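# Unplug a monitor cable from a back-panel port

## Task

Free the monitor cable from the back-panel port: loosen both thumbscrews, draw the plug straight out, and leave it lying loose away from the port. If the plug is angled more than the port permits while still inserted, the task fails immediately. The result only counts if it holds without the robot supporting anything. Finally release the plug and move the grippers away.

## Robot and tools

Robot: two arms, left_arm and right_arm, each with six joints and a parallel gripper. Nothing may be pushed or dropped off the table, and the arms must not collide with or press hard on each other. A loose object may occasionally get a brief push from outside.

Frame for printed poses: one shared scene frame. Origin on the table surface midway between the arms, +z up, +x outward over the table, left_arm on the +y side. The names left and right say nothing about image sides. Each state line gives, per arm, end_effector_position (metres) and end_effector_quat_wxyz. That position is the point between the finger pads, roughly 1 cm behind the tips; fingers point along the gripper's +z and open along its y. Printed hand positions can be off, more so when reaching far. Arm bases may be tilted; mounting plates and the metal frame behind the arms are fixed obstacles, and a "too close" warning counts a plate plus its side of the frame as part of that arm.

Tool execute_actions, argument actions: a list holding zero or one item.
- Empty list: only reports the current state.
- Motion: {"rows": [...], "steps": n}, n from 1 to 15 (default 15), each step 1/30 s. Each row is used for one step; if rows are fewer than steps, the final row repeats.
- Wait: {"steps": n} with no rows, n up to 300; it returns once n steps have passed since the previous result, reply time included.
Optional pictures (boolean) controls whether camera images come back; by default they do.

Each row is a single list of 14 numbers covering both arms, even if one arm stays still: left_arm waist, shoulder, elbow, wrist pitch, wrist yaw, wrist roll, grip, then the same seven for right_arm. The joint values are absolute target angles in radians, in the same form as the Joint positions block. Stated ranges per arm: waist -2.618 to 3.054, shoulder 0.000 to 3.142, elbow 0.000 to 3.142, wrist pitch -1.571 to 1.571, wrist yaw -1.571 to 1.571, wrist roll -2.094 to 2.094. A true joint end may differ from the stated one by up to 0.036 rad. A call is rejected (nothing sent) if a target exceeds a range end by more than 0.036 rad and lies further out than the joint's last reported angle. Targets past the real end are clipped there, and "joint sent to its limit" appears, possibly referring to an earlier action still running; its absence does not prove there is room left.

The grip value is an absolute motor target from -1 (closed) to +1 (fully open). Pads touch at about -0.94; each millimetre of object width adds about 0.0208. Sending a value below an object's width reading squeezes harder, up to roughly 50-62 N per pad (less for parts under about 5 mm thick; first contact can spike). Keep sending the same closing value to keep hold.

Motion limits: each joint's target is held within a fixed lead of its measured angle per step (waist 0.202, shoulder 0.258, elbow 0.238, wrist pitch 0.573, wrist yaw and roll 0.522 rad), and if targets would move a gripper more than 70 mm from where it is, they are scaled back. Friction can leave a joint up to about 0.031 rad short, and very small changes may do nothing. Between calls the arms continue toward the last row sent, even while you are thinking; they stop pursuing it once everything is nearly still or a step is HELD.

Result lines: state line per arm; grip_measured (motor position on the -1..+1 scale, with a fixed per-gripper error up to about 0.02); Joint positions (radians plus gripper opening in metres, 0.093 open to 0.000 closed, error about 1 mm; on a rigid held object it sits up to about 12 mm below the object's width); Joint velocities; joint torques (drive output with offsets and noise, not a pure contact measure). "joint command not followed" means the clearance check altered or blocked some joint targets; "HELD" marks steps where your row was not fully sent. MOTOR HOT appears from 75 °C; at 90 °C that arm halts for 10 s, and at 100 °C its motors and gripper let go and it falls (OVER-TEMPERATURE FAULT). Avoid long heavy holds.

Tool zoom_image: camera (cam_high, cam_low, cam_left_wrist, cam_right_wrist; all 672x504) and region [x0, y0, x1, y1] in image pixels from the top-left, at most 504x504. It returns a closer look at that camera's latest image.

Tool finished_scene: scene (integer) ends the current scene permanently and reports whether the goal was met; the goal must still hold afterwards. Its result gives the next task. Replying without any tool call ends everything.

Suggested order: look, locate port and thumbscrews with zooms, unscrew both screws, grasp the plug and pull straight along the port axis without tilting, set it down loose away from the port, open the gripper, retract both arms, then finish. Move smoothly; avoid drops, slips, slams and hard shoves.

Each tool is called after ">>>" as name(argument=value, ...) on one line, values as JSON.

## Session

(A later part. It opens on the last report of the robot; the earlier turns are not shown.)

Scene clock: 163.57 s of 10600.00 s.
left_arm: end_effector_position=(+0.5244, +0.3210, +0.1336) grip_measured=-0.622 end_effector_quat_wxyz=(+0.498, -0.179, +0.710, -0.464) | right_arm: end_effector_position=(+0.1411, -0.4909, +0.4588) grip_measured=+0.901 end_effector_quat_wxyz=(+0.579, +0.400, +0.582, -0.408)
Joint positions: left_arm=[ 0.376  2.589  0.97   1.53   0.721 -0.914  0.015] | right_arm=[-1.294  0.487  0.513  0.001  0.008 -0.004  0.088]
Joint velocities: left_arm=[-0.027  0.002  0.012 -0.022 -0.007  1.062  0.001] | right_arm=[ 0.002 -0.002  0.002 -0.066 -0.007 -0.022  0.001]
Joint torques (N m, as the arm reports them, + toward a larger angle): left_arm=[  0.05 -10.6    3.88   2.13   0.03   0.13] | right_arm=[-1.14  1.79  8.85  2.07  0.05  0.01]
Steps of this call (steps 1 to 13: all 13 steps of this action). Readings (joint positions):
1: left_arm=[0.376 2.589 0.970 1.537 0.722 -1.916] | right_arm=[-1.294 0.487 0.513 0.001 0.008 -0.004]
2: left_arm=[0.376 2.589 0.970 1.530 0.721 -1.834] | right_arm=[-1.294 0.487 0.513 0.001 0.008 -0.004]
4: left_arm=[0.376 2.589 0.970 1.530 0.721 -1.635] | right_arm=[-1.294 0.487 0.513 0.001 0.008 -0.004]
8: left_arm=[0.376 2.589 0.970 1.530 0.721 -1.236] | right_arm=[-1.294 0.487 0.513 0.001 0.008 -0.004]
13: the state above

>>> execute_actions(actions=[{"rows":[[0.375,2.59,0.975,1.525,0.72,-0.72,-0.88,-1.3,0.5,0.5,0,0,0,0.9],[0.375,2.59,0.975,1.525,0.72,-2.08,-0.88,-1.3,0.5,0.5,0,0,0,0.9]],"steps":11}], pictures=false)

>>> execute_actions(actions=[{"rows":[[0.375,2.59,0.975,1.525,0.72,-1.72,-0.62,-1.3,0.5,0.5,0,0,0,0.9],[0.375,2.59,0.975,1.525,0.72,-0.35,-0.62,-1.3,0.5,0.5,0,0,0,0.9]],"steps":11}], pictures=false)

>>> execute_actions(actions=[{"rows":[[0.375,2.59,0.975,1.525,0.72,-0.72,-0.88,-1.3,0.5,0.5,0,0,0,0.9],[0.375,2.59,0.975,1.525,0.72,-2.08,-0.88,-1.3,0.5,0.5,0,0,0,0.9]],"steps":11}], pictures=false)

>>> execute_actions(actions=[{"rows":[[0.375,2.59,0.975,1.525,0.72,-1.72,-0.62,-1.3,0.5,0.5,0,0,0,0.9],[0.375,2.59,0.975,1.525,0.72,-0.35,-0.62,-1.3,0.5,0.5,0,0,0,0.9]],"steps":11}], pictures=false)

>>> execute_actions(actions=[{"rows":[[0.375,2.59,0.975,1.525,0.72,-0.72,-0.88,-1.3,0.5,0.5,0,0,0,0.9],[0.375,2.59,0.975,1.525,0.72,-2.08,-0.88,-1.3,0.5,0.5,0,0,0,0.9]],"steps":11}], pictures=false)

>>> execute_actions(actions=[{"rows":[[0.375,2.59,0.975,1.525,0.72,-1.72,-0.62,-1.3,0.5,0.5,0,0,0,0.9],[0.375,2.59,0.975,1.525,0.72,-0.35,-0.62,-1.3,0.5,0.5,0,0,0,0.9]],"steps":11}], pictures=false)

>>> execute_actions(actions=[{"rows":[[0.375,2.59,0.975,1.525,0.72,-0.72,-0.88,-1.3,0.5,0.5,0,0,0,0.9],[0.375,2.59,0.975,1.525,0.72,-2.08,-0.88,-1.3,0.5,0.5,0,0,0,0.9]],"steps":11}], pictures=false)

>>> execute_actions(actions=[{"rows":[[0.375,2.59,0.975,1.525,0.72,-1.72,-0.62,-1.3,0.5,0.5,0,0,0,0.9],[0.375,2.59,0.975,1.525,0.72,-0.35,-0.62,-1.3,0.5,0.5,0,0,0,0.9]],"steps":11}], pictures=false)

>>> execute_actions(actions=[{"rows":[[0.375,2.59,0.975,1.525,0.72,-0.72,-0.88,-1.3,0.5,0.5,0,0,0,0.9],[0.375,2.59,0.975,1.525,0.72,-2.08,-0.88,-1.3,0.5,0.5,0,0,0,0.9]],"steps":11}], pictures=false)

>>> execute_actions(actions=[{"rows":[[0.375,2.59,0.975,1.525,0.72,-1.72,-0.62,-1.3,0.5,0.5,0,0,0,0.9],[0.375,2.59,0.975,1.525,0.72,-0.35,-0.62,-1.3,0.5,0.5,0,0,0,0.9]],"steps":11}], pictures=false)

>>> execute_actions(actions=[{"rows":[[0.375,2.59,0.975,1.525,0.72,-0.72,-0.88,-1.3,0.5,0.5,0,0,0,0.9],[0.375,2.59,0.975,1.525,0.72,-2.08,-0.88,-1.3,0.5,0.5,0,0,0,0.9]],"steps":11}], pictures=false)

>>> execute_actions(actions=[{"rows":[[0.375,2.59,0.975,1.525,0.72,-1.72,-0.62,-1.3,0.5,0.5,0,0,0,0.9],[0.375,2.59,0.975,1.525,0.72,-0.35,-0.62,-1.3,0.5,0.5,0,0,0,0.9]],"steps":11}], pictures=false)

>>> execute_actions(actions=[{"rows":[[0.375,2.59,0.975,1.525,0.72,-0.72,-0.88,-1.3,0.5,0.5,0,0,0,0.9],[0.375,2.59,0.975,1.525,0.72,-2.08,-0.88,-1.3,0.5,0.5,0,0,0,0.9]],"steps":11}])

>>> execute_actions(actions=[{"rows":[[0.375,2.59,0.975,1.525,0.72,-1.72,-0.62,-1.3,0.5,0.5,0,0,0,0.9],[0.375,2.59,0.975,1.525,0.72,-0.72,-0.62,-1.3,0.5,0.5,0,0,0,0.9]],"steps":11}], pictures=false)

Scene clock: 184.30 s of 10600.00 s.
left_arm: end_effector_position=(+0.5245, +0.3209, +0.1354) grip_measured=-0.870 end_effector_quat_wxyz=(+0.282, -0.437, +0.585, -0.622) | right_arm: end_effector_position=(+0.1411, -0.4909, +0.4588) grip_measured=+0.901 end_effector_quat_wxyz=(+0.579, +0.400, +0.582, -0.408)
Joint positions: left_arm=[ 0.376  2.589  0.97   1.539  0.722 -1.709  0.003] | right_arm=[-1.294  0.487  0.513  0.001  0.008 -0.004  0.088]
Joint velocities: left_arm=[-0.002  0.007  0.007  0.022  0.007 -2.352 -0.001] | right_arm=[-0.012 -0.017 -0.007  0.022 -0.007  0.037 -0.   ]
Joint torques (N m, as the arm reports them, + toward a larger angle): left_arm=[ -0.1  -10.68   3.79   1.98  -0.04  -0.1 ] | right_arm=[-1.15  1.72  8.8   2.11  0.03 -0.02]
Steps of this call (steps 1 to 30: the robot went on to your last target; steps 31 to 90: nothing new was sent; then 17.37 s passed at rest; steps 91 to 101: all 11 steps of this action). Readings (joint positions):
91: left_arm=[0.376 2.589 0.970 1.530 0.721 -0.753] | right_arm=[-1.294 0.487 0.513 0.001 0.008 -0.004]
92: left_arm=[0.376 2.589 0.970 1.530 0.721 -0.834] | right_arm=[-1.294 0.487 0.513 0.001 0.008 -0.004]
94: left_arm=[0.376 2.589 0.970 1.530 0.720 -1.033] | right_arm=[-1.294 0.487 0.513 0.001 0.008 -0.004]
98: left_arm=[0.376 2.589 0.970 1.537 0.723 -1.427] | right_arm=[-1.294 0.487 0.513 0.001 0.008 -0.004]
101: the state above

Scene clock: 184.67 s of 10600.00 s.
left_arm: end_effector_position=(+0.5244, +0.3211, +0.1335) grip_measured=-0.622 end_effector_quat_wxyz=(+0.535, -0.121, +0.722, -0.422) | right_arm: end_effector_position=(+0.1411, -0.4909, +0.4588) grip_measured=+0.901 end_effector_quat_wxyz=(+0.579, +0.400, +0.582, -0.408)
Joint positions: left_arm=[ 0.376  2.589  0.97   1.53   0.72  -0.75   0.015] | right_arm=[-1.294  0.487  0.513  0.001  0.008 -0.004  0.088]
Joint velocities: left_arm=[-0.007  0.012  0.002 -0.022  0.007  2.645 -0.001] | right_arm=[-0.007 -0.022 -0.002  0.022  0.007 -0.022  0.   ]
Joint torques (N m, as the arm reports them, + toward a larger angle): left_arm=[ -0.02 -10.46   3.77   2.06   0.04   0.08] | right_arm=[-1.04  2.05  8.63  2.09  0.04 -0.08]
Steps of this call (steps 1 to 11: all 11 steps of this action). Readings (joint positions):
1: left_arm=[0.376 2.589 0.970 1.537 0.720 -1.724] | right_arm=[-1.294 0.487 0.513 0.001 0.008 -0.004]
2: left_arm=[0.376 2.589 0.970 1.531 0.720 -1.642] | right_arm=[-1.294 0.487 0.513 0.001 0.008 -0.004]
4: left_arm=[0.376 2.589 0.970 1.530 0.720 -1.442] | right_arm=[-1.294 0.487 0.513 0.001 0.008 -0.004]
8: left_arm=[0.376 2.589 0.970 1.530 0.720 -1.044] | right_arm=[-1.294 0.487 0.513 0.001 0.008 -0.004]
11: the state above

Scene clock: 185.03 s of 10600.00 s.
left_arm: end_effector_position=(+0.5245, +0.3209, +0.1353) grip_measured=-0.870 end_effector_quat_wxyz=(+0.288, -0.432, +0.589, -0.620) | right_arm: end_effector_position=(+0.1411, -0.4909, +0.4588) grip_measured=+0.901 end_effector_quat_wxyz=(+0.579, +0.400, +0.582, -0.408)
Joint positions: left_arm=[ 0.376  2.589  0.97   1.539  0.722 -1.691  0.003] | right_arm=[-1.294  0.487  0.513  0.001  0.008 -0.004  0.088]
Joint velocities: left_arm=[ 0.002 -0.002 -0.022 -0.007  0.022 -2.469 -0.   ] | right_arm=[-0.002 -0.032  0.002  0.007  0.051  0.037 -0.001]
Joint torques (N m, as the arm reports them, + toward a larger angle): left_arm=[ -0.08 -10.53   3.82   1.96   0.    -0.08] | right_arm=[-0.88  1.71  8.77  2.1   0.01 -0.02]
Steps of this call (steps 1 to 11: all 11 steps of this action). Readings (joint positions):
1: left_arm=[0.376 2.589 0.970 1.530 0.720 -0.730] | right_arm=[-1.294 0.487 0.513 0.001 0.008 -0.004]
2: left_arm=[0.376 2.589 0.970 1.530 0.720 -0.812] | right_arm=[-1.294 0.487 0.513 0.001 0.008 -0.004]
4: left_arm=[0.376 2.589 0.970 1.530 0.720 -1.011] | right_arm=[-1.294 0.487 0.513 0.001 0.008 -0.004]
8: left_arm=[0.376 2.589 0.970 1.537 0.723 -1.406] | right_arm=[-1.294 0.487 0.513 0.001 0.008 -0.004]
11: the state above

Scene clock: 185.40 s of 10600.00 s.
left_arm: end_effector_position=(+0.5244, +0.3211, +0.1334) grip_measured=-0.622 end_effector_quat_wxyz=(+0.537, -0.116, +0.723, -0.418) | right_arm: end_effector_position=(+0.1411, -0.4909, +0.4588) grip_measured=+0.901 end_effector_quat_wxyz=(+0.579, +0.400, +0.582, -0.408)
Joint positions: left_arm=[ 0.376  2.589  0.97   1.529  0.72  -0.736  0.015] | right_arm=[-1.294  0.487  0.513  0.001  0.008 -0.004  0.088]
Joint velocities: left_arm=[-0.012  0.012 -0.002 -0.081 -0.037  2.586 -0.001] | right_arm=[-0.002 -0.002  0.007 -0.051  0.037 -0.066  0.001]
Joint torques (N m, as the arm reports them, + toward a larger angle): left_arm=[ -0.11 -10.66   3.91   2.07   0.05   0.12] | right_arm=[-1.03  1.74  8.68  2.13 -0.01  0.  ]
Steps of this call (steps 1 to 11: all 11 steps of this action). Readings (joint positions):
1: left_arm=[0.376 2.589 0.970 1.536 0.720 -1.708] | right_arm=[-1.294 0.487 0.513 0.001 0.008 -0.004]
2: left_arm=[0.376 2.589 0.970 1.531 0.720 -1.626] | right_arm=[-1.294 0.487 0.513 0.001 0.008 -0.004]
4: left_arm=[0.376 2.589 0.970 1.530 0.720 -1.426] | right_arm=[-1.294 0.487 0.513 0.001 0.008 -0.004]
8: left_arm=[0.376 2.589 0.970 1.529 0.720 -1.028] | right_arm=[-1.294 0.487 0.513 0.001 0.008 -0.004]
11: the state above

Scene clock: 185.77 s of 10600.00 s.
left_arm: end_effector_position=(+0.5245, +0.3210, +0.1353) grip_measured=-0.870 end_effector_quat_wxyz=(+0.291, -0.429, +0.591, -0.618) | right_arm: end_effector_position=(+0.1411, -0.4909, +0.4588) grip_measured=+0.901 end_effector_quat_wxyz=(+0.579, +0.400, +0.582, -0.408)
Joint positions: left_arm=[ 0.376  2.589  0.97   1.539  0.722 -1.681  0.003] | right_arm=[-1.294  0.487  0.513  0.001  0.008 -0.004  0.088]
Joint velocities: left_arm=[-0.012  0.002  0.002 -0.037  0.007 -2.557 -0.   ] | right_arm=[ 0.007  0.002  0.007  0.037 -0.007 -0.037 -0.   ]
Joint torques (N m, as the arm reports them, + toward a larger angle): left_arm=[ -0.28 -10.6    3.89   1.92  -0.04  -0.1 ] | right_arm=[-0.96  1.75  8.74  2.12 -0.05 -0.03]
Steps of this call (steps 1 to 11: all 11 steps of this action). Readings (joint positions):
1: left_arm=[0.376 2.589 0.970 1.530 0.720 -0.718] | right_arm=[-1.294 0.487 0.513 0.001 0.008 -0.004]
2: left_arm=[0.376 2.589 0.970 1.530 0.720 -0.801] | right_arm=[-1.294 0.487 0.513 0.001 0.008 -0.004]
4: left_arm=[0.376 2.589 0.970 1.530 0.720 -1.000] | right_arm=[-1.294 0.487 0.513 0.001 0.008 -0.004]
8: left_arm=[0.376 2.589 0.970 1.537 0.723 -1.394] | right_arm=[-1.294 0.487 0.513 0.001 0.008 -0.004]
11: the state above

Scene clock: 186.13 s of 10600.00 s.
left_arm: end_effector_position=(+0.5245, +0.3212, +0.1333) grip_measured=-0.622 end_effector_quat_wxyz=(+0.539, -0.114, +0.724, -0.416) | right_arm: end_effector_position=(+0.1411, -0.4909, +0.4588) grip_measured=+0.901 end_effector_quat_wxyz=(+0.579, +0.400, +0.582, -0.408)
Joint positions: left_arm=[ 0.376  2.589  0.97   1.529  0.72  -0.73   0.015] | right_arm=[-1.294  0.487  0.513  0.001  0.008 -0.004  0.088]
Joint velocities: left_arm=[-0.002 -0.012 -0.012 -0.007  0.007  2.469 -0.001] | right_arm=[-0.002 -0.002 -0.022 -0.051 -0.037  0.066  0.   ]
Joint torques (N m, as the arm reports them, + toward a larger angle): left_arm=[ -0.27 -10.65   3.85   2.12   0.03   0.12] | right_arm=[-1.07  1.72  8.52  2.07  0.01  0.02]
Steps of this call (steps 1 to 11: all 11 steps of this action). Readings (joint positions):
1: left_arm=[0.376 2.589 0.970 1.536 0.720 -1.700] | right_arm=[-1.294 0.487 0.513 0.001 0.008 -0.004]
2: left_arm=[0.376 2.589 0.970 1.531 0.720 -1.619] | right_arm=[-1.294 0.487 0.513 0.001 0.008 -0.004]
4: left_arm=[0.376 2.589 0.970 1.529 0.720 -1.419] | right_arm=[-1.294 0.487 0.513 0.001 0.008 -0.004]
8: left_arm=[0.376 2.589 0.970 1.529 0.720 -1.020] | right_arm=[-1.294 0.487 0.513 0.001 0.008 -0.004]
11: the state above

Scene clock: 186.50 s of 10600.00 s.
left_arm: end_effector_position=(+0.5245, +0.3209, +0.1354) grip_measured=-0.870 end_effector_quat_wxyz=(+0.292, -0.427, +0.592, -0.618) | right_arm: end_effector_position=(+0.1411, -0.4909, +0.4588) grip_measured=+0.901 end_effector_quat_wxyz=(+0.579, +0.400, +0.582, -0.408)
Joint positions: left_arm=[ 0.376  2.589  0.97   1.539  0.722 -1.677  0.003] | right_arm=[-1.294  0.487  0.513  0.001  0.008 -0.004  0.088]
Joint velocities: left_arm=[ 0.017 -0.007 -0.012  0.007 -0.051 -2.527 -0.   ] | right_arm=[ 0.002 -0.012 -0.007  0.051 -0.066 -0.022 -0.   ]
Joint torques (N m, as the arm reports them, + toward a larger angle): left_arm=[ -0.06 -10.68   3.91   1.89  -0.03  -0.08] | right_arm=[-0.9   1.82  8.67  2.1  -0.01 -0.02]
Steps of this call (steps 1 to 11: all 11 steps of this action). Readings (joint positions):
1: left_arm=[0.376 2.589 0.970 1.530 0.720 -0.713] | right_arm=[-1.294 0.487 0.513 0.001 0.008 -0.004]
2: left_arm=[0.376 2.589 0.970 1.530 0.720 -0.795] | right_arm=[-1.294 0.487 0.513 0.001 0.008 -0.004]
4: left_arm=[0.376 2.589 0.970 1.530 0.720 -0.994] | right_arm=[-1.294 0.487 0.513 0.001 0.008 -0.004]
8: left_arm=[0.376 2.589 0.970 1.537 0.723 -1.389] | right_arm=[-1.294 0.487 0.513 0.001 0.008 -0.004]
11: the state above

Scene clock: 186.87 s of 10600.00 s.
left_arm: end_effector_position=(+0.5244, +0.3211, +0.1334) grip_measured=-0.622 end_effector_quat_wxyz=(+0.539, -0.113, +0.724, -0.415) | right_arm: end_effector_position=(+0.1411, -0.4909, +0.4588) grip_measured=+0.901 end_effector_quat_wxyz=(+0.579, +0.400, +0.582, -0.408)
Joint positions: left_arm=[ 0.376  2.589  0.97   1.529  0.72  -0.727  0.015] | right_arm=[-1.294  0.487  0.513  0.001  0.008 -0.004  0.088]
Joint velocities: left_arm=[-0.017 -0.002 -0.007  0.051 -0.066  2.542 -0.001] | right_arm=[ 0.002 -0.002 -0.012  0.007  0.051 -0.022  0.001]
Joint torques (N m, as the arm reports them, + toward a larger angle): left_arm=[  0.07 -10.77   3.74   2.1    0.03   0.11] | right_arm=[-0.77  1.61  8.68  2.12  0.03  0.01]
Steps of this call (steps 1 to 11: all 11 steps of this action). Readings (joint positions):
1: left_arm=[0.376 2.589 0.970 1.537 0.720 -1.697] | right_arm=[-1.294 0.487 0.513 0.001 0.008 -0.004]
2: left_arm=[0.376 2.589 0.970 1.531 0.720 -1.615] | right_arm=[-1.294 0.487 0.513 0.001 0.008 -0.004]
4: left_arm=[0.376 2.589 0.970 1.530 0.720 -1.415] | right_arm=[-1.294 0.487 0.513 0.001 0.008 -0.004]
8: left_arm=[0.376 2.589 0.970 1.530 0.720 -1.017] | right_arm=[-1.294 0.487 0.513 0.001 0.008 -0.004]
11: the state above

Scene clock: 187.23 s of 10600.00 s.
left_arm: end_effector_position=(+0.5245, +0.3209, +0.1356) grip_measured=-0.870 end_effector_quat_wxyz=(+0.293, -0.427, +0.592, -0.618) | right_arm: end_effector_position=(+0.1411, -0.4909, +0.4588) grip_measured=+0.901 end_effector_quat_wxyz=(+0.579, +0.400, +0.582, -0.408)
Joint positions: left_arm=[ 0.376  2.589  0.97   1.54   0.722 -1.675  0.003] | right_arm=[-1.294  0.487  0.513  0.001  0.008 -0.004  0.088]
Joint velocities: left_arm=[-0.007 -0.012  0.007  0.051 -0.095 -2.601  0.001] | right_arm=[ 0.007  0.012 -0.002  0.037 -0.022 -0.022  0.001]
Joint torques (N m, as the arm reports them, + toward a larger angle): left_arm=[ -0.12 -10.69   3.96   1.91  -0.04  -0.1 ] | right_arm=[-1.04  1.68  8.89  2.08  0.04 -0.01]
Steps of this call (steps 1 to 11: all 11 steps of this action). Readings (joint positions):
1: left_arm=[0.376 2.589 0.970 1.530 0.720 -0.710] | right_arm=[-1.294 0.487 0.513 0.001 0.008 -0.004]
2: left_arm=[0.376 2.589 0.970 1.530 0.720 -0.793] | right_arm=[-1.294 0.487 0.513 0.001 0.008 -0.004]
4: left_arm=[0.376 2.589 0.970 1.530 0.720 -0.992] | right_arm=[-1.294 0.487 0.513 0.001 0.008 -0.004]
8: left_arm=[0.376 2.589 0.970 1.537 0.723 -1.386] | right_arm=[-1.294 0.487 0.513 0.001 0.008 -0.004]
11: the state above

Scene clock: 187.60 s of 10600.00 s.
left_arm: end_effector_position=(+0.5245, +0.3212, +0.1335) grip_measured=-0.622 end_effector_quat_wxyz=(+0.540, -0.112, +0.724, -0.415) | right_arm: end_effector_position=(+0.1411, -0.4909, +0.4588) grip_measured=+0.901 end_effector_quat_wxyz=(+0.579, +0.400, +0.582, -0.408)
Joint positions: left_arm=[ 0.376  2.589  0.97   1.53   0.72  -0.726  0.015] | right_arm=[-1.294  0.487  0.513  0.001  0.008 -0.004  0.088]
Joint velocities: left_arm=[ 0.007  0.002  0.002 -0.007 -0.168  2.484  0.   ] | right_arm=[ 0.012 -0.012  0.002 -0.081  0.022 -0.037  0.   ]
Joint torques (N m, as the arm reports them, + toward a larger angle): left_arm=[ -0.09 -10.61   3.84   2.07   0.04   0.14] | right_arm=[-0.87  1.6   8.75  2.09  0.06  0.03]
Steps of this call (steps 1 to 11: all 11 steps of this action). Readings (joint positions):
1: left_arm=[0.376 2.589 0.970 1.537 0.720 -1.695] | right_arm=[-1.294 0.487 0.513 0.001 0.008 -0.004]
2: left_arm=[0.376 2.589 0.970 1.532 0.720 -1.614] | right_arm=[-1.294 0.487 0.513 0.001 0.008 -0.004]
4: left_arm=[0.376 2.589 0.970 1.530 0.720 -1.414] | right_arm=[-1.294 0.487 0.513 0.001 0.008 -0.004]
8: left_arm=[0.376 2.589 0.970 1.530 0.720 -1.015] | right_arm=[-1.294 0.487 0.513 0.001 0.008 -0.004]
11: the state above

Scene clock: 187.97 s of 10600.00 s.
left_arm: end_effector_position=(+0.5246, +0.3210, +0.1355) grip_measured=-0.870 end_effector_quat_wxyz=(+0.294, -0.427, +0.592, -0.617) | right_arm: end_effector_position=(+0.1411, -0.4909, +0.4588) grip_measured=+0.901 end_effector_quat_wxyz=(+0.579, +0.400, +0.582, -0.408)
Joint positions: left_arm=[ 0.376  2.589  0.97   1.54   0.721 -1.674  0.003] | right_arm=[-1.294  0.487  0.513  0.001  0.008 -0.004  0.088]
Joint velocities: left_arm=[-0.012 -0.007 -0.017  0.022 -0.037 -2.601  0.001] | right_arm=[ 0.002 -0.002 -0.007 -0.007  0.022  0.051 -0.   ]
Joint torques (N m, as the arm reports them, + toward a larger angle): left_arm=[  0.04 -10.76   3.9    1.89  -0.03  -0.14] | right_arm=[-0.98  1.88  8.83  2.14  0.03 -0.01]
Steps of this call (steps 1 to 11: all 11 steps of this action). Readings (joint positions):
1: left_arm=[0.376 2.589 0.970 1.530 0.720 -0.709] | right_arm=[-1.294 0.487 0.513 0.001 0.008 -0.004]
2: left_arm=[0.376 2.589 0.970 1.530 0.720 -0.792] | right_arm=[-1.294 0.487 0.513 0.001 0.008 -0.004]
4: left_arm=[0.376 2.589 0.970 1.530 0.719 -0.991] | right_arm=[-1.294 0.487 0.513 0.001 0.008 -0.004]
8: left_arm=[0.376 2.589 0.970 1.537 0.723 -1.385] | right_arm=[-1.294 0.487 0.513 0.001 0.008 -0.004]
11: the state above

Scene clock: 188.33 s of 10600.00 s.
left_arm: end_effector_position=(+0.5245, +0.3212, +0.1335) grip_measured=-0.622 end_effector_quat_wxyz=(+0.540, -0.112, +0.724, -0.415) | right_arm: end_effector_position=(+0.1411, -0.4909, +0.4588) grip_measured=+0.901 end_effector_quat_wxyz=(+0.579, +0.400, +0.582, -0.408)
Joint positions: left_arm=[ 0.376  2.589  0.97   1.53   0.719 -0.726  0.015] | right_arm=[-1.294  0.487  0.513  0.001  0.008 -0.004  0.088]
Joint velocities: left_arm=[ 0.002 -0.002 -0.007 -0.037 -0.066  2.527 -0.002] | right_arm=[-0.002  0.002  0.002  0.051 -0.051  0.007 -0.   ]
Joint torques (N m, as the arm reports them, + toward a larger angle): left_arm=[  0.15 -10.71   3.76   2.09   0.04   0.08] | right_arm=[-1.02  1.75  8.85  2.1   0.02 -0.07]
Steps of this call (steps 1 to 11: all 11 steps of this action). Readings (joint positions):
1: left_arm=[0.376 2.589 0.970 1.538 0.720 -1.695] | right_arm=[-1.294 0.487 0.513 0.001 0.008 -0.004]
2: left_arm=[0.376 2.589 0.970 1.532 0.719 -1.613] | right_arm=[-1.294 0.487 0.513 0.001 0.008 -0.004]
4: left_arm=[0.376 2.589 0.970 1.530 0.719 -1.414] | right_arm=[-1.294 0.487 0.513 0.001 0.008 -0.004]
8: left_arm=[0.376 2.589 0.970 1.530 0.719 -1.015] | right_arm=[-1.294 0.487 0.513 0.001 0.008 -0.004]
11: the state above

Scene clock: 188.70 s of 10600.00 s.
left_arm: end_effector_position=(+0.5246, +0.3210, +0.1356) grip_measured=-0.870 end_effector_quat_wxyz=(+0.294, -0.427, +0.592, -0.617) | right_arm: end_effector_position=(+0.1411, -0.4909, +0.4588) grip_measured=+0.901 end_effector_quat_wxyz=(+0.579, +0.400, +0.582, -0.408)
Joint positions: left_arm=[ 0.376  2.589  0.97   1.54   0.721 -1.674  0.003] | right_arm=[-1.294  0.487  0.513  0.001  0.008 -0.004  0.088]
Joint velocities: left_arm=[ 0.007 -0.002 -0.027  0.022 -0.051 -2.527 -0.001] | right_arm=[ 0.002  0.007  0.002  0.007 -0.022 -0.066  0.   ]
Joint torques (N m, as the arm reports them, + toward a larger angle): left_arm=[ -0.03 -10.66   3.85   1.93   0.01  -0.12] | right_arm=[-1.01  1.87  8.75  2.12  0.06  0.04]
Steps of this call (steps 1 to 11: all 11 steps of this action). Readings (joint positions):
1: left_arm=[0.376 2.589 0.970 1.530 0.720 -0.709] | right_arm=[-1.294 0.487 0.513 0.001 0.008 -0.004]
2: left_arm=[0.376 2.589 0.970 1.531 0.719 -0.792] | right_arm=[-1.294 0.487 0.513 0.001 0.008 -0.004]
4: left_arm=[0.376 2.589 0.970 1.530 0.719 -0.991] | right_arm=[-1.294 0.487 0.513 0.001 0.008 -0.004]
8: left_arm=[0.376 2.589 0.970 1.537 0.722 -1.385] | right_arm=[-1.294 0.487 0.513 0.001 0.008 -0.004]
11: the state above

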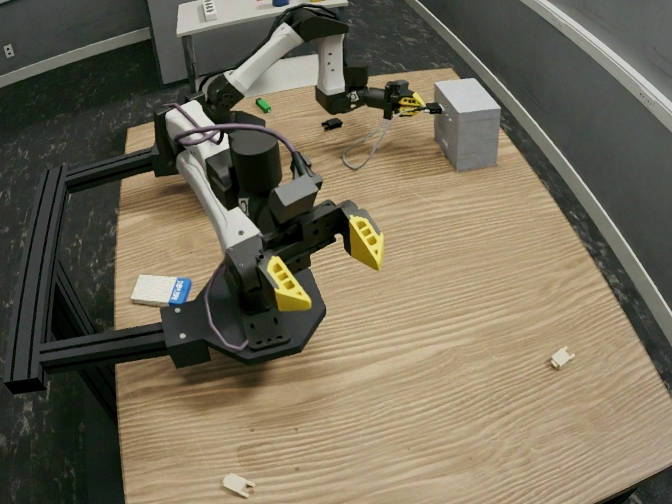

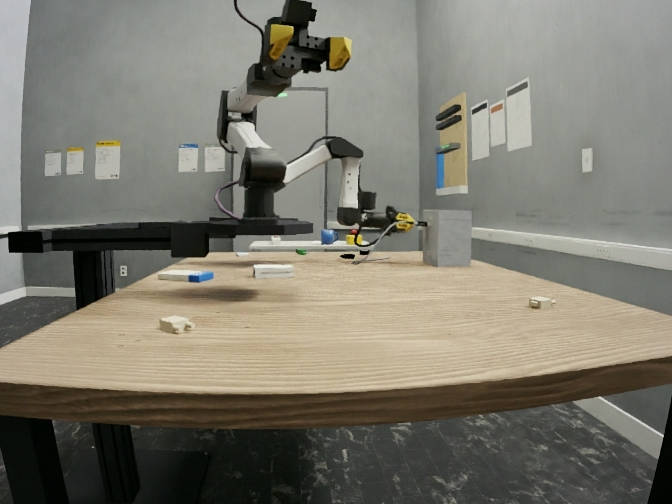

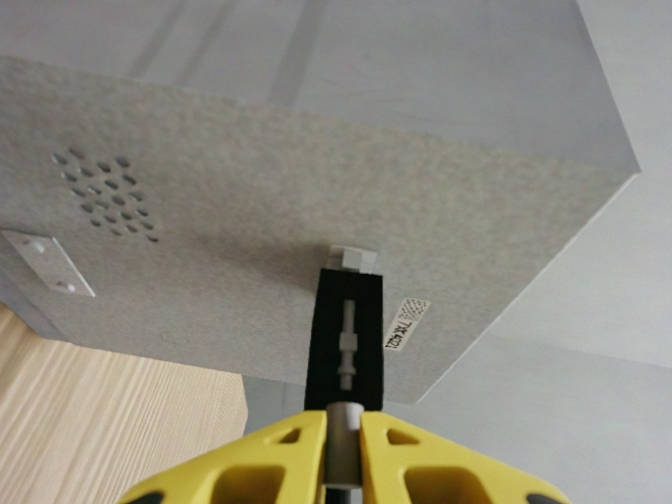

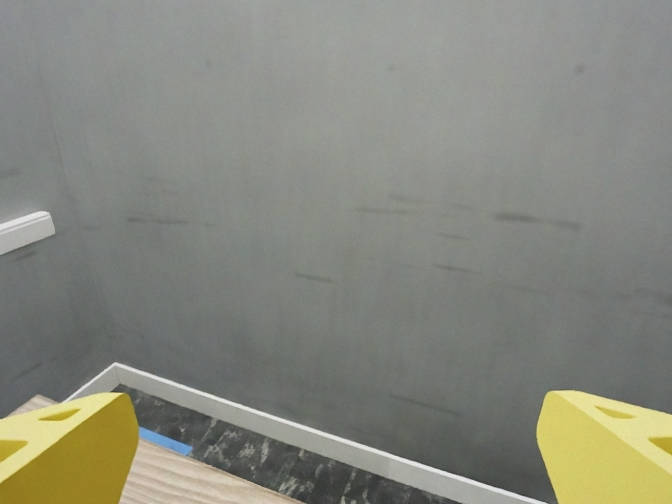

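Scene clock: 189.07 s of 10600.00 s.
left_arm: end_effector_position=(+0.5245, +0.3213, +0.1335) grip_measured=-0.622 end_effector_quat_wxyz=(+0.505, -0.170, +0.712, -0.457) | right_arm: end_effector_position=(+0.1411, -0.4909, +0.4588) grip_measured=+0.901 end_effector_quat_wxyz=(+0.579, +0.400, +0.582, -0.408)
Joint positions: left_arm=[ 0.376  2.589  0.97   1.53   0.719 -0.887  0.015] | right_arm=[-1.294  0.487  0.513  0.001  0.008 -0.004  0.088]
Joint velocities: left_arm=[ 0.027 -0.012 -0.012 -0.007  0.051  1.033  0.   ] | right_arm=[-0.002  0.017 -0.007 -0.022 -0.051  0.022 -0.001]
Joint torques (N m, as the arm reports them, + toward a larger angle): left_arm=[ -0.07 -10.67   3.82   2.07   0.05   0.15] | right_arm=[-0.86  1.34  9.02  2.09  0.03  0.04]
Steps of this call (steps 1 to 11: all 11 steps of this action). Readings (joint positions):
1: left_arm=[0.376 2.589 0.970 1.538 0.719 -1.695] | right_arm=[-1.294 0.487 0.513 0.001 0.008 -0.004]
2: left_arm=[0.376 2.589 0.970 1.532 0.719 -1.613] | right_arm=[-1.294 0.487 0.513 0.001 0.008 -0.004]
4: left_arm=[0.376 2.589 0.970 1.530 0.719 -1.413] | right_arm=[-1.294 0.487 0.513 0.001 0.008 -0.004]
8: left_arm=[0.376 2.589 0.970 1.530 0.719 -1.040] | right_arm=[-1.294 0.487 0.513 0.001 0.008 -0.004]
11: the state above

About 20 rad on this screw; 7 more with a slightly lower hand to limit tilt.

>>> execute_actions(actions=[{"rows":[[0.375,2.59,0.975,1.515,0.72,-0.72,-0.88,-1.3,0.5,0.5,0,0,0,0.9],[0.375,2.59,0.975,1.515,0.72,-2.08,-0.88,-1.3,0.5,0.5,0,0,0,0.9]],"steps":11}], pictures=false)

>>> execute_actions(actions=[{"rows":[[0.375,2.59,0.975,1.515,0.72,-1.72,-0.62,-1.3,0.5,0.5,0,0,0,0.9],[0.375,2.59,0.975,1.515,0.72,-0.35,-0.62,-1.3,0.5,0.5,0,0,0,0.9]],"steps":11}], pictures=false)

>>> execute_actions(actions=[{"rows":[[0.375,2.59,0.975,1.515,0.72,-0.72,-0.88,-1.3,0.5,0.5,0,0,0,0.9],[0.375,2.59,0.975,1.515,0.72,-2.08,-0.88,-1.3,0.5,0.5,0,0,0,0.9]],"steps":11}], pictures=false)

>>> execute_actions(actions=[{"rows":[[0.375,2.59,0.975,1.515,0.72,-1.72,-0.62,-1.3,0.5,0.5,0,0,0,0.9],[0.375,2.59,0.975,1.515,0.72,-0.35,-0.62,-1.3,0.5,0.5,0,0,0,0.9]],"steps":11}], pictures=false)

>>> execute_actions(actions=[{"rows":[[0.375,2.59,0.975,1.515,0.72,-0.72,-0.88,-1.3,0.5,0.5,0,0,0,0.9],[0.375,2.59,0.975,1.515,0.72,-2.08,-0.88,-1.3,0.5,0.5,0,0,0,0.9]],"steps":11}], pictures=false)

>>> execute_actions(actions=[{"rows":[[0.375,2.59,0.975,1.515,0.72,-1.72,-0.62,-1.3,0.5,0.5,0,0,0,0.9],[0.375,2.59,0.975,1.515,0.72,-0.35,-0.62,-1.3,0.5,0.5,0,0,0,0.9]],"steps":11}], pictures=false)

>>> execute_actions(actions=[{"rows":[[0.375,2.59,0.975,1.515,0.72,-0.72,-0.88,-1.3,0.5,0.5,0,0,0,0.9],[0.375,2.59,0.975,1.515,0.72,-2.08,-0.88,-1.3,0.5,0.5,0,0,0,0.9]],"steps":11}], pictures=false)

>>> execute_actions(actions=[{"rows":[[0.375,2.59,0.975,1.515,0.72,-1.72,-0.62,-1.3,0.5,0.5,0,0,0,0.9],[0.375,2.59,0.975,1.515,0.72,-0.35,-0.62,-1.3,0.5,0.5,0,0,0,0.9]],"steps":11}], pictures=false)

>>> execute_actions(actions=[{"rows":[[0.375,2.59,0.975,1.515,0.72,-0.72,-0.88,-1.3,0.5,0.5,0,0,0,0.9],[0.375,2.59,0.975,1.515,0.72,-2.08,-0.88,-1.3,0.5,0.5,0,0,0,0.9]],"steps":11}], pictures=false)

>>> execute_actions(actions=[{"rows":[[0.375,2.59,0.975,1.515,0.72,-1.72,-0.62,-1.3,0.5,0.5,0,0,0,0.9],[0.375,2.59,0.975,1.515,0.72,-0.35,-0.62,-1.3,0.5,0.5,0,0,0,0.9]],"steps":11}], pictures=false)

>>> execute_actions(actions=[{"rows":[[0.375,2.59,0.975,1.515,0.72,-0.72,-0.88,-1.3,0.5,0.5,0,0,0,0.9],[0.375,2.59,0.975,1.515,0.72,-2.08,-0.88,-1.3,0.5,0.5,0,0,0,0.9]],"steps":11}], pictures=false)

>>> execute_actions(actions=[{"rows":[[0.375,2.59,0.975,1.515,0.72,-1.72,-0.62,-1.3,0.5,0.5,0,0,0,0.9],[0.375,2.59,0.975,1.515,0.72,-0.35,-0.62,-1.3,0.5,0.5,0,0,0,0.9]],"steps":11}], pictures=false)

>>> execute_actions(actions=[{"rows":[[0.375,2.59,0.975,1.515,0.72,-0.72,-0.88,-1.3,0.5,0.5,0,0,0,0.9],[0.375,2.59,0.975,1.515,0.72,-2.08,-0.88,-1.3,0.5,0.5,0,0,0,0.9]],"steps":11}], pictures=false)

>>> execute_actions(actions=[{"rows":[[0.375,2.59,0.975,1.515,0.72,-1.72,-0.5,-1.3,0.5,0.5,0,0,0,0.9],[0.375,2.59,0.975,1.515,0.72,-1.5,-0.4,-1.3,0.5,0.5,0,0,0,0.9]],"steps":11}])

Scene clock: 202.00 s of 10600.00 s.
left_arm: end_effector_position=(+0.5245, +0.3209, +0.1353) grip_measured=-0.870 end_effector_quat_wxyz=(+0.288, -0.431, +0.589, -0.620) | right_arm: end_effector_position=(+0.1411, -0.4909, +0.4588) grip_measured=+0.901 end_effector_quat_wxyz=(+0.579, +0.400, +0.582, -0.408)
Joint positions: left_arm=[ 0.376  2.589  0.97   1.539  0.722 -1.689  0.003] | right_arm=[-1.294  0.487  0.513  0.001  0.008 -0.004  0.088]
Joint velocities: left_arm=[-0.027 -0.012 -0.002  0.022  0.095 -2.557 -0.   ] | right_arm=[-0.012  0.002 -0.017 -0.037 -0.051 -0.037 -0.001]
Joint torques (N m, as the arm reports them, + toward a larger angle): left_arm=[  0.01 -10.71   3.83   1.83  -0.05  -0.12] | right_arm=[-0.93  1.71  8.66  2.07  0.07 -0.06]
Steps of this call (steps 1 to 30: the robot went on to your last target; steps 31 to 90: nothing new was sent; then 9.57 s passed at rest; steps 91 to 101: all 11 steps of this action). Readings (joint positions):
91: left_arm=[0.376 2.589 0.970 1.530 0.719 -0.727] | right_arm=[-1.294 0.487 0.513 0.001 0.008 -0.004]
92: left_arm=[0.376 2.589 0.970 1.529 0.719 -0.810] | right_arm=[-1.294 0.487 0.513 0.001 0.008 -0.004]
94: left_arm=[0.376 2.589 0.970 1.529 0.719 -1.009] | right_arm=[-1.294 0.487 0.513 0.001 0.008 -0.004]
98: left_arm=[0.376 2.589 0.970 1.535 0.723 -1.404] | right_arm=[-1.294 0.487 0.513 0.001 0.008 -0.004]
101: the state above

Scene clock: 202.37 s of 10600.00 s.
left_arm: end_effector_position=(+0.5243, +0.3211, +0.1325) grip_measured=-0.622 end_effector_quat_wxyz=(+0.536, -0.117, +0.724, -0.418) | right_arm: end_effector_position=(+0.1411, -0.4909, +0.4588) grip_measured=+0.901 end_effector_quat_wxyz=(+0.579, +0.400, +0.582, -0.408)
Joint positions: left_arm=[ 0.376  2.589  0.97   1.525  0.72  -0.735  0.015] | right_arm=[-1.294  0.487  0.513  0.001  0.008 -0.004  0.088]
Joint velocities: left_arm=[-0.007 -0.007  0.007  0.022  0.037  2.513 -0.   ] | right_arm=[ 0.002 -0.012 -0.002  0.022  0.037 -0.007  0.001]
Joint torques (N m, as the arm reports them, + toward a larger angle): left_arm=[  0.12 -10.8    3.65   1.99   0.03   0.12] | right_arm=[-0.93  1.78  8.69  2.11  0.07 -0.06]
Steps of this call (steps 1 to 11: all 11 steps of this action). Readings (joint positions):
1: left_arm=[0.376 2.589 0.970 1.536 0.721 -1.707] | right_arm=[-1.294 0.487 0.513 0.001 0.008 -0.004]
2: left_arm=[0.376 2.589 0.970 1.530 0.720 -1.625] | right_arm=[-1.294 0.487 0.513 0.001 0.008 -0.004]
4: left_arm=[0.376 2.589 0.970 1.526 0.720 -1.425] | right_arm=[-1.294 0.487 0.513 0.001 0.008 -0.004]
8: left_arm=[0.376 2.589 0.970 1.525 0.720 -1.027] | right_arm=[-1.294 0.487 0.513 0.001 0.008 -0.004]
11: the state above

Scene clock: 202.73 s of 10600.00 s.
left_arm: end_effector_position=(+0.5243, +0.3206, +0.1354) grip_measured=-0.870 end_effector_quat_wxyz=(+0.290, -0.428, +0.591, -0.619) | right_arm: end_effector_position=(+0.1411, -0.4909, +0.4588) grip_measured=+0.901 end_effector_quat_wxyz=(+0.579, +0.400, +0.582, -0.408)
Joint positions: left_arm=[ 0.376  2.589  0.97   1.539  0.724 -1.681  0.003] | right_arm=[-1.294  0.487  0.513  0.001  0.008 -0.004  0.088]
Joint velocities: left_arm=[-0.017  0.007 -0.007  0.081  0.022 -2.601 -0.   ] | right_arm=[ 0.012 -0.017  0.002  0.007 -0.081 -0.081  0.   ]
Joint torques (N m, as the arm reports them, + toward a larger angle): left_arm=[ -0.15 -10.55   3.7    1.8   -0.02  -0.14] | right_arm=[-0.88  1.58  8.75  2.14  0.07 -0.06]
Steps of this call (steps 1 to 11: all 11 steps of this action). Readings (joint positions):
1: left_arm=[0.376 2.589 0.970 1.526 0.721 -0.718] | right_arm=[-1.294 0.487 0.513 0.001 0.008 -0.004]
2: left_arm=[0.376 2.589 0.970 1.526 0.720 -0.800] | right_arm=[-1.294 0.487 0.513 0.001 0.008 -0.004]
4: left_arm=[0.376 2.589 0.970 1.526 0.720 -0.999] | right_arm=[-1.294 0.487 0.513 0.001 0.008 -0.004]
8: left_arm=[0.376 2.589 0.970 1.534 0.724 -1.394] | right_arm=[-1.294 0.487 0.513 0.001 0.008 -0.004]
11: the state above

Scene clock: 203.10 s of 10600.00 s.
left_arm: end_effector_position=(+0.5242, +0.3207, +0.1325) grip_measured=-0.622 end_effector_quat_wxyz=(+0.537, -0.114, +0.725, -0.417) | right_arm: end_effector_position=(+0.1411, -0.4909, +0.4588) grip_measured=+0.901 end_effector_quat_wxyz=(+0.579, +0.400, +0.582, -0.408)
Joint positions: left_arm=[ 0.376  2.589  0.97   1.525  0.722 -0.73   0.015] | right_arm=[-1.294  0.487  0.513  0.001  0.008 -0.004  0.088]
Joint velocities: left_arm=[ 0.002 -0.002 -0.002 -0.051 -0.037  2.498 -0.   ] | right_arm=[ 0.007 -0.027  0.017 -0.007 -0.095 -0.037 -0.   ]
Joint torques (N m, as the arm reports them, + toward a larger angle): left_arm=[ -0.12 -10.66   3.93   1.99  -0.01   0.13] | right_arm=[-0.94  1.84  8.76  2.12  0.09  0.01]
Steps of this call (steps 1 to 11: all 11 steps of this action). Readings (joint positions):
1: left_arm=[0.376 2.589 0.970 1.536 0.723 -1.700] | right_arm=[-1.294 0.487 0.513 0.001 0.008 -0.004]
2: left_arm=[0.376 2.589 0.970 1.530 0.722 -1.618] | right_arm=[-1.294 0.487 0.513 0.001 0.008 -0.004]
4: left_arm=[0.376 2.589 0.970 1.526 0.722 -1.419] | right_arm=[-1.294 0.487 0.513 0.001 0.008 -0.004]
8: left_arm=[0.376 2.589 0.970 1.525 0.722 -1.020] | right_arm=[-1.294 0.487 0.513 0.001 0.008 -0.004]
11: the state above

Scene clock: 203.47 s of 10600.00 s.
left_arm: end_effector_position=(+0.5243, +0.3205, +0.1354) grip_measured=-0.870 end_effector_quat_wxyz=(+0.291, -0.427, +0.592, -0.618) | right_arm: end_effector_position=(+0.1411, -0.4909, +0.4588) grip_measured=+0.901 end_effector_quat_wxyz=(+0.579, +0.400, +0.582, -0.408)
Joint positions: left_arm=[ 0.376  2.589  0.97   1.539  0.725 -1.677  0.003] | right_arm=[-1.294  0.487  0.513  0.001  0.008 -0.004  0.088]
Joint velocities: left_arm=[-0.007 -0.002  0.002 -0.037  0.037 -2.557 -0.   ] | right_arm=[ 0.022 -0.007  0.007  0.007 -0.007  0.022 -0.   ]
Joint torques (N m, as the arm reports them, + toward a larger angle): left_arm=[  0.   -10.64   3.86   1.87  -0.01  -0.09] | right_arm=[-0.78  1.69  8.93  2.11 -0.01 -0.02]
Steps of this call (steps 1 to 11: all 11 steps of this action). Readings (joint positions):
1: left_arm=[0.376 2.589 0.970 1.526 0.722 -0.713] | right_arm=[-1.294 0.487 0.513 0.001 0.008 -0.004]
2: left_arm=[0.376 2.589 0.970 1.526 0.721 -0.795] | right_arm=[-1.294 0.487 0.513 0.001 0.008 -0.004]
4: left_arm=[0.376 2.589 0.970 1.526 0.721 -0.994] | right_arm=[-1.294 0.487 0.513 0.001 0.008 -0.004]
8: left_arm=[0.376 2.589 0.970 1.533 0.725 -1.389] | right_arm=[-1.294 0.487 0.513 0.001 0.008 -0.004]
11: the state above

Scene clock: 203.83 s of 10600.00 s.
left_arm: end_effector_position=(+0.5241, +0.3207, +0.1325) grip_measured=-0.622 end_effector_quat_wxyz=(+0.537, -0.113, +0.725, -0.416) | right_arm: end_effector_position=(+0.1411, -0.4909, +0.4588) grip_measured=+0.901 end_effector_quat_wxyz=(+0.579, +0.400, +0.582, -0.408)
Joint positions: left_arm=[ 0.376  2.589  0.97   1.525  0.723 -0.727  0.015] | right_arm=[-1.294  0.487  0.513  0.001  0.008 -0.004  0.088]
Joint velocities: left_arm=[-0.007 -0.012 -0.002 -0.007  0.051  2.396 -0.001] | right_arm=[-0.017  0.007 -0.012 -0.037 -0.095 -0.081  0.   ]
Joint torques (N m, as the arm reports them, + toward a larger angle): left_arm=[ -0.03 -10.68   3.9    2.04  -0.03   0.09] | right_arm=[-0.86  1.59  8.77  2.11  0.    0.04]
Steps of this call (steps 1 to 11: all 11 steps of this action). Readings (joint positions):
1: left_arm=[0.376 2.589 0.970 1.536 0.723 -1.697] | right_arm=[-1.294 0.487 0.513 0.001 0.008 -0.004]
2: left_arm=[0.376 2.589 0.970 1.530 0.723 -1.615] | right_arm=[-1.294 0.487 0.513 0.001 0.008 -0.004]
4: left_arm=[0.376 2.589 0.970 1.526 0.723 -1.416] | right_arm=[-1.294 0.487 0.513 0.001 0.008 -0.004]
8: left_arm=[0.376 2.589 0.970 1.525 0.723 -1.017] | right_arm=[-1.294 0.487 0.513 0.001 0.008 -0.004]
11: the state above

Scene clock: 204.20 s of 10600.00 s.
left_arm: end_effector_position=(+0.5243, +0.3206, +0.1354) grip_measured=-0.870 end_effector_quat_wxyz=(+0.292, -0.427, +0.592, -0.618) | right_arm: end_effector_position=(+0.1411, -0.4909, +0.4588) grip_measured=+0.901 end_effector_quat_wxyz=(+0.579, +0.400, +0.582, -0.408)
Joint positions: left_arm=[ 0.376  2.589  0.97   1.539  0.724 -1.675  0.003] | right_arm=[-1.294  0.487  0.513  0.001  0.008 -0.004  0.088]
Joint velocities: left_arm=[-0.007 -0.017  0.007  0.066  0.037 -2.557  0.001] | right_arm=[ 0.007 -0.027  0.002 -0.007  0.007  0.007 -0.   ]
Joint torques (N m, as the arm reports them, + toward a larger angle): left_arm=[ -0.11 -10.64   3.85   1.74  -0.05  -0.1 ] | right_arm=[-0.72  2.    8.88  2.09  0.11 -0.01]
Steps of this call (steps 1 to 11: all 11 steps of this action). Readings (joint positions):
1: left_arm=[0.376 2.589 0.970 1.526 0.723 -0.710] | right_arm=[-1.294 0.487 0.513 0.001 0.008 -0.004]
2: left_arm=[0.376 2.589 0.970 1.525 0.720 -0.793] | right_arm=[-1.294 0.487 0.513 0.001 0.008 -0.004]
4: left_arm=[0.376 2.589 0.970 1.525 0.719 -0.992] | right_arm=[-1.294 0.487 0.513 0.001 0.008 -0.004]
8: left_arm=[0.376 2.589 0.970 1.533 0.724 -1.387] | right_arm=[-1.294 0.487 0.513 0.001 0.008 -0.004]
11: the state above

Scene clock: 204.57 s of 10600.00 s.
left_arm: end_effector_position=(+0.5242, +0.3208, +0.1325) grip_measured=-0.622 end_effector_quat_wxyz=(+0.538, -0.113, +0.725, -0.416) | right_arm: end_effector_position=(+0.1411, -0.4909, +0.4588) grip_measured=+0.901 end_effector_quat_wxyz=(+0.579, +0.400, +0.582, -0.408)
Joint positions: left_arm=[ 0.376  2.589  0.97   1.525  0.722 -0.726  0.015] | right_arm=[-1.294  0.487  0.513  0.001  0.008 -0.004  0.088]
Joint velocities: left_arm=[ 0.007  0.002 -0.007  0.007 -0.022  2.571 -0.   ] | right_arm=[-0.002 -0.002 -0.007  0.007 -0.007 -0.007 -0.   ]
Joint torques (N m, as the arm reports them, + toward a larger angle): left_arm=[ -0.06 -10.68   3.82   1.98   0.     0.1 ] | right_arm=[-0.79  1.58  8.62  2.14  0.02 -0.03]
Steps of this call (steps 1 to 11: all 11 steps of this action). Readings (joint positions):
1: left_arm=[0.376 2.589 0.970 1.537 0.722 -1.696] | right_arm=[-1.294 0.487 0.513 0.001 0.008 -0.004]
2: left_arm=[0.376 2.589 0.970 1.530 0.722 -1.614] | right_arm=[-1.294 0.487 0.513 0.001 0.008 -0.004]
4: left_arm=[0.376 2.589 0.970 1.526 0.722 -1.414] | right_arm=[-1.294 0.487 0.513 0.001 0.008 -0.004]
8: left_arm=[0.376 2.589 0.970 1.525 0.722 -1.016] | right_arm=[-1.294 0.487 0.513 0.001 0.008 -0.004]
11: the state above

Scene clock: 204.93 s of 10600.00 s.
left_arm: end_effector_position=(+0.5244, +0.3207, +0.1354) grip_measured=-0.870 end_effector_quat_wxyz=(+0.293, -0.426, +0.592, -0.618) | right_arm: end_effector_position=(+0.1411, -0.4909, +0.4588) grip_measured=+0.901 end_effector_quat_wxyz=(+0.579, +0.400, +0.582, -0.408)
Joint positions: left_arm=[ 0.376  2.589  0.97   1.539  0.723 -1.675  0.003] | right_arm=[-1.294  0.487  0.513  0.001  0.008 -0.004  0.088]
Joint velocities: left_arm=[-0.002 -0.007 -0.002  0.051  0.007 -2.601  0.001] | right_arm=[-0.012 -0.007  0.002  0.022 -0.037  0.007  0.001]
Joint torques (N m, as the arm reports them, + toward a larger angle): left_arm=[  0.07 -10.76   3.98   1.83   0.    -0.05] | right_arm=[-0.9   1.46  8.86  2.1   0.04  0.01]
Steps of this call (steps 1 to 11: all 11 steps of this action). Readings (joint positions):
1: left_arm=[0.376 2.589 0.970 1.525 0.722 -0.709] | right_arm=[-1.294 0.487 0.513 0.001 0.008 -0.004]
2: left_arm=[0.376 2.589 0.970 1.524 0.720 -0.792] | right_arm=[-1.294 0.487 0.513 0.001 0.008 -0.004]
4: left_arm=[0.376 2.589 0.970 1.524 0.719 -0.991] | right_arm=[-1.294 0.487 0.513 0.001 0.008 -0.004]
8: left_arm=[0.376 2.589 0.970 1.533 0.723 -1.386] | right_arm=[-1.294 0.487 0.513 0.001 0.008 -0.004]
11: the state above

Scene clock: 205.30 s of 10600.00 s.
left_arm: end_effector_position=(+0.5242, +0.3209, +0.1325) grip_measured=-0.622 end_effector_quat_wxyz=(+0.538, -0.113, +0.725, -0.416) | right_arm: end_effector_position=(+0.1411, -0.4909, +0.4588) grip_measured=+0.901 end_effector_quat_wxyz=(+0.579, +0.400, +0.582, -0.408)
Joint positions: left_arm=[ 0.376  2.589  0.97   1.525  0.721 -0.726  0.015] | right_arm=[-1.294  0.487  0.513  0.001  0.008 -0.004  0.088]
Joint velocities: left_arm=[ 0.002  0.002 -0.012 -0.007  0.007  2.498 -0.002] | right_arm=[ 0.002 -0.012 -0.002 -0.051  0.007 -0.022 -0.   ]
Joint torques (N m, as the arm reports them, + toward a larger angle): left_arm=[ -0.13 -10.63   3.75   2.02   0.03   0.08] | right_arm=[-1.    1.81  8.6   2.1  -0.01  0.02]
Steps of this call (steps 1 to 11: all 11 steps of this action). Readings (joint positions):
1: left_arm=[0.376 2.589 0.970 1.537 0.722 -1.695] | right_arm=[-1.294 0.487 0.513 0.001 0.008 -0.004]
2: left_arm=[0.376 2.589 0.970 1.530 0.721 -1.613] | right_arm=[-1.294 0.487 0.513 0.001 0.008 -0.004]
4: left_arm=[0.376 2.589 0.970 1.526 0.721 -1.414] | right_arm=[-1.294 0.487 0.513 0.001 0.008 -0.004]
8: left_arm=[0.376 2.589 0.970 1.525 0.721 -1.015] | right_arm=[-1.294 0.487 0.513 0.001 0.008 -0.004]
11: the state above

Scene clock: 205.67 s of 10600.00 s.
left_arm: end_effector_position=(+0.5242, +0.3203, +0.1366) grip_measured=-0.870 end_effector_quat_wxyz=(+0.294, -0.424, +0.592, -0.619) | right_arm: end_effector_position=(+0.1411, -0.4909, +0.4588) grip_measured=+0.901 end_effector_quat_wxyz=(+0.579, +0.400, +0.582, -0.408)
Joint positions: left_arm=[ 0.376  2.589  0.97   1.545  0.726 -1.675  0.003] | right_arm=[-1.294  0.487  0.513  0.001  0.008 -0.004  0.088]
Joint velocities: left_arm=[-0.007 -0.017  0.002  0.007  0.007 -2.615 -0.   ] | right_arm=[ 0.007 -0.017 -0.022  0.051 -0.081 -0.007  0.001]
Joint torques (N m, as the arm reports them, + toward a larger angle): left_arm=[ -0.06 -10.63   3.84   1.76  -0.07  -0.06] | right_arm=[-0.67  1.53  8.8   2.11  0.04  0.02]
Steps of this call (steps 1 to 11: all 11 steps of this action). Readings (joint positions):
1: left_arm=[0.376 2.589 0.970 1.525 0.722 -0.709] | right_arm=[-1.294 0.487 0.513 0.001 0.008 -0.004]
2: left_arm=[0.376 2.589 0.970 1.524 0.720 -0.792] | right_arm=[-1.294 0.487 0.513 0.001 0.008 -0.004]
4: left_arm=[0.376 2.589 0.970 1.524 0.720 -0.991] | right_arm=[-1.294 0.487 0.513 0.001 0.008 -0.004]
8: left_arm=[0.376 2.589 0.970 1.534 0.725 -1.385] | right_arm=[-1.294 0.487 0.513 0.001 0.008 -0.004]
11: the state above

Scene clock: 206.03 s of 10600.00 s.
left_arm: end_effector_position=(+0.5239, +0.3202, +0.1332) grip_measured=-0.622 end_effector_quat_wxyz=(+0.538, -0.111, +0.724, -0.417) | right_arm: end_effector_position=(+0.1411, -0.4909, +0.4588) grip_measured=+0.901 end_effector_quat_wxyz=(+0.579, +0.400, +0.582, -0.408)
Joint positions: left_arm=[ 0.376  2.589  0.97   1.528  0.726 -0.726  0.015] | right_arm=[-1.294  0.487  0.513  0.001  0.008 -0.004  0.088]
Joint velocities: left_arm=[-0.012 -0.002 -0.027 -0.022 -0.022  2.513 -0.001] | right_arm=[-0.007 -0.002 -0.017  0.051  0.007 -0.007 -0.001]
Joint torques (N m, as the arm reports them, + toward a larger angle): left_arm=[ -0.08 -10.69   3.91   1.95  -0.03   0.13] | right_arm=[-0.8   1.71  8.88  2.12  0.01  0.01]
Steps of this call (steps 1 to 11: all 11 steps of this action). Readings (joint positions):
1: left_arm=[0.376 2.589 0.970 1.543 0.727 -1.696] | right_arm=[-1.294 0.487 0.513 0.001 0.008 -0.004]
2: left_arm=[0.376 2.589 0.970 1.536 0.727 -1.614] | right_arm=[-1.294 0.487 0.513 0.001 0.008 -0.004]
4: left_arm=[0.376 2.589 0.970 1.531 0.726 -1.414] | right_arm=[-1.294 0.487 0.513 0.001 0.008 -0.004]
8: left_arm=[0.376 2.589 0.970 1.529 0.726 -1.016] | right_arm=[-1.294 0.487 0.513 0.001 0.008 -0.004]
11: the state above

Scene clock: 206.40 s of 10600.00 s.
left_arm: end_effector_position=(+0.5249, +0.3218, +0.1357) grip_measured=-0.870 end_effector_quat_wxyz=(+0.294, -0.429, +0.590, -0.617) | right_arm: end_effector_position=(+0.1411, -0.4909, +0.4588) grip_measured=+0.901 end_effector_quat_wxyz=(+0.579, +0.400, +0.582, -0.408)
Joint positions: left_arm=[ 0.376  2.589  0.97   1.541  0.717 -1.678  0.003] | right_arm=[-1.294  0.487  0.513  0.001  0.008 -0.004  0.088]
Joint velocities: left_arm=[-0.007 -0.002 -0.007 -0.037 -0.066 -2.63  -0.001] | right_arm=[-0.007  0.007  0.007 -0.037 -0.037 -0.007 -0.001]
Joint torques (N m, as the arm reports them, + toward a larger angle): left_arm=[ -0.01 -10.65   3.95   1.83   0.06  -0.05] | right_arm=[-0.89  1.71  8.79  2.11  0.06 -0.05]
Steps of this call (steps 1 to 11: all 11 steps of this action). Readings (joint positions):
1: left_arm=[0.376 2.589 0.970 1.528 0.726 -0.710] | right_arm=[-1.294 0.487 0.513 0.001 0.008 -0.004]
2: left_arm=[0.376 2.589 0.970 1.526 0.722 -0.793] | right_arm=[-1.294 0.487 0.513 0.001 0.008 -0.004]
4: left_arm=[0.376 2.589 0.970 1.521 0.718 -0.993] | right_arm=[-1.294 0.487 0.513 0.001 0.008 -0.004]
8: left_arm=[0.376 2.589 0.970 1.529 0.718 -1.388] | right_arm=[-1.294 0.487 0.513 0.001 0.008 -0.004]
11: the state above

Scene clock: 206.77 s of 10600.00 s.
left_arm: end_effector_position=(+0.5246, +0.3217, +0.1330) grip_measured=-0.403 end_effector_quat_wxyz=(+0.335, -0.388, +0.622, -0.592) | right_arm: end_effector_position=(+0.1411, -0.4909, +0.4588) grip_measured=+0.901 end_effector_quat_wxyz=(+0.579, +0.400, +0.582, -0.408)
Joint positions: left_arm=[ 0.376  2.589  0.97   1.528  0.717 -1.529  0.026] | right_arm=[-1.294  0.487  0.513  0.001  0.008 -0.004  0.088]
Joint velocities: left_arm=[-0.002  0.007  0.012  0.007  0.022  0.168 -0.   ] | right_arm=[-0.002 -0.012 -0.007 -0.022 -0.066 -0.007 -0.   ]
Joint torques (N m, as the arm reports them, + toward a larger angle): left_arm=[  0.05 -10.68   3.91   1.96   0.06   0.16] | right_arm=[-1.01  1.82  8.65  2.16  0.09  0.01]
Steps of this call (steps 1 to 11: all 11 steps of this action). Readings (joint positions):
1: left_arm=[0.376 2.589 0.970 1.540 0.717 -1.698] | right_arm=[-1.294 0.487 0.513 0.001 0.008 -0.004]
2: left_arm=[0.376 2.589 0.970 1.535 0.717 -1.668] | right_arm=[-1.294 0.487 0.513 0.001 0.008 -0.004]
4: left_arm=[0.376 2.589 0.970 1.532 0.717 -1.610] | right_arm=[-1.294 0.487 0.513 0.001 0.008 -0.004]
8: left_arm=[0.376 2.589 0.970 1.529 0.717 -1.549] | right_arm=[-1.294 0.487 0.513 0.001 0.008 -0.004]
11: the state above

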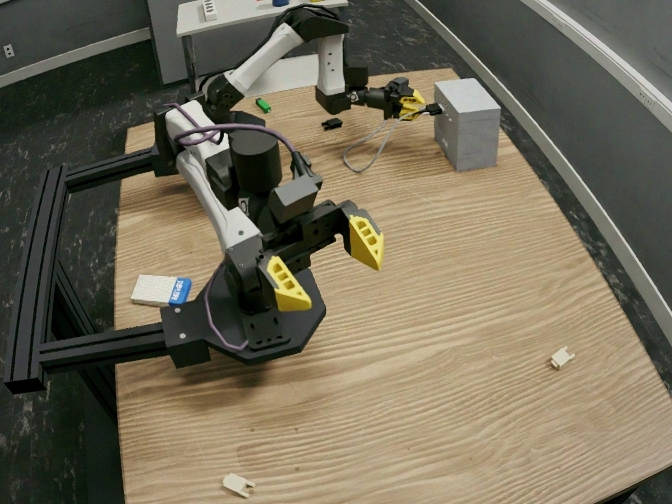

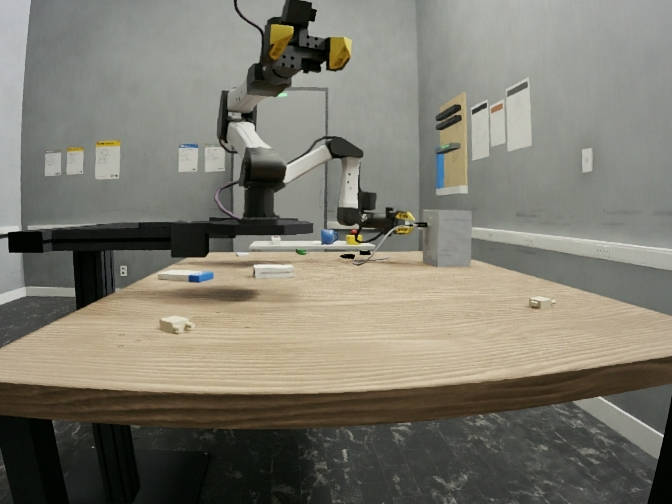

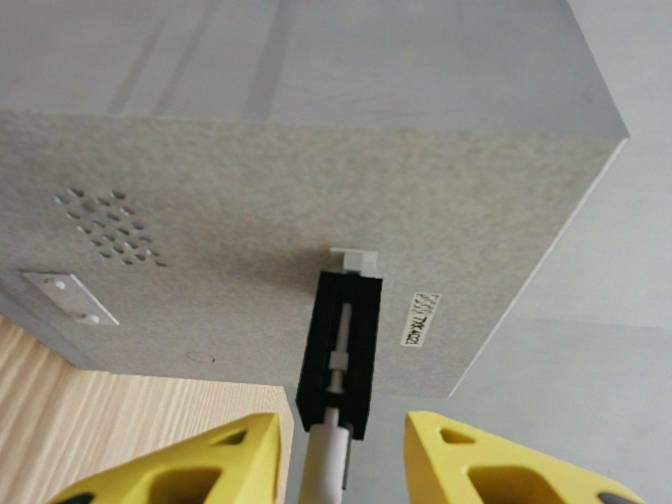

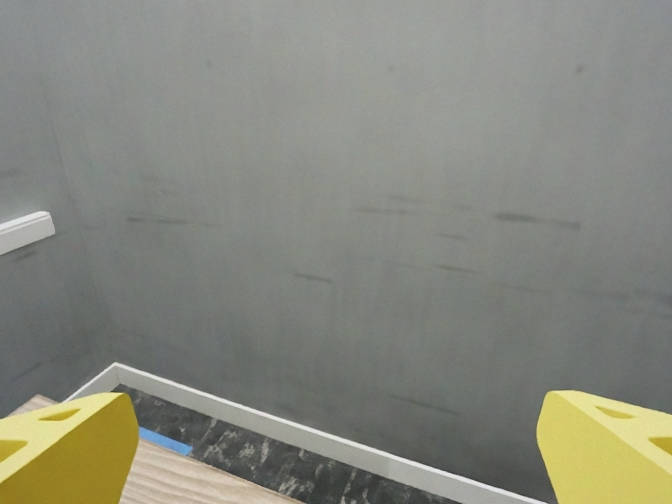

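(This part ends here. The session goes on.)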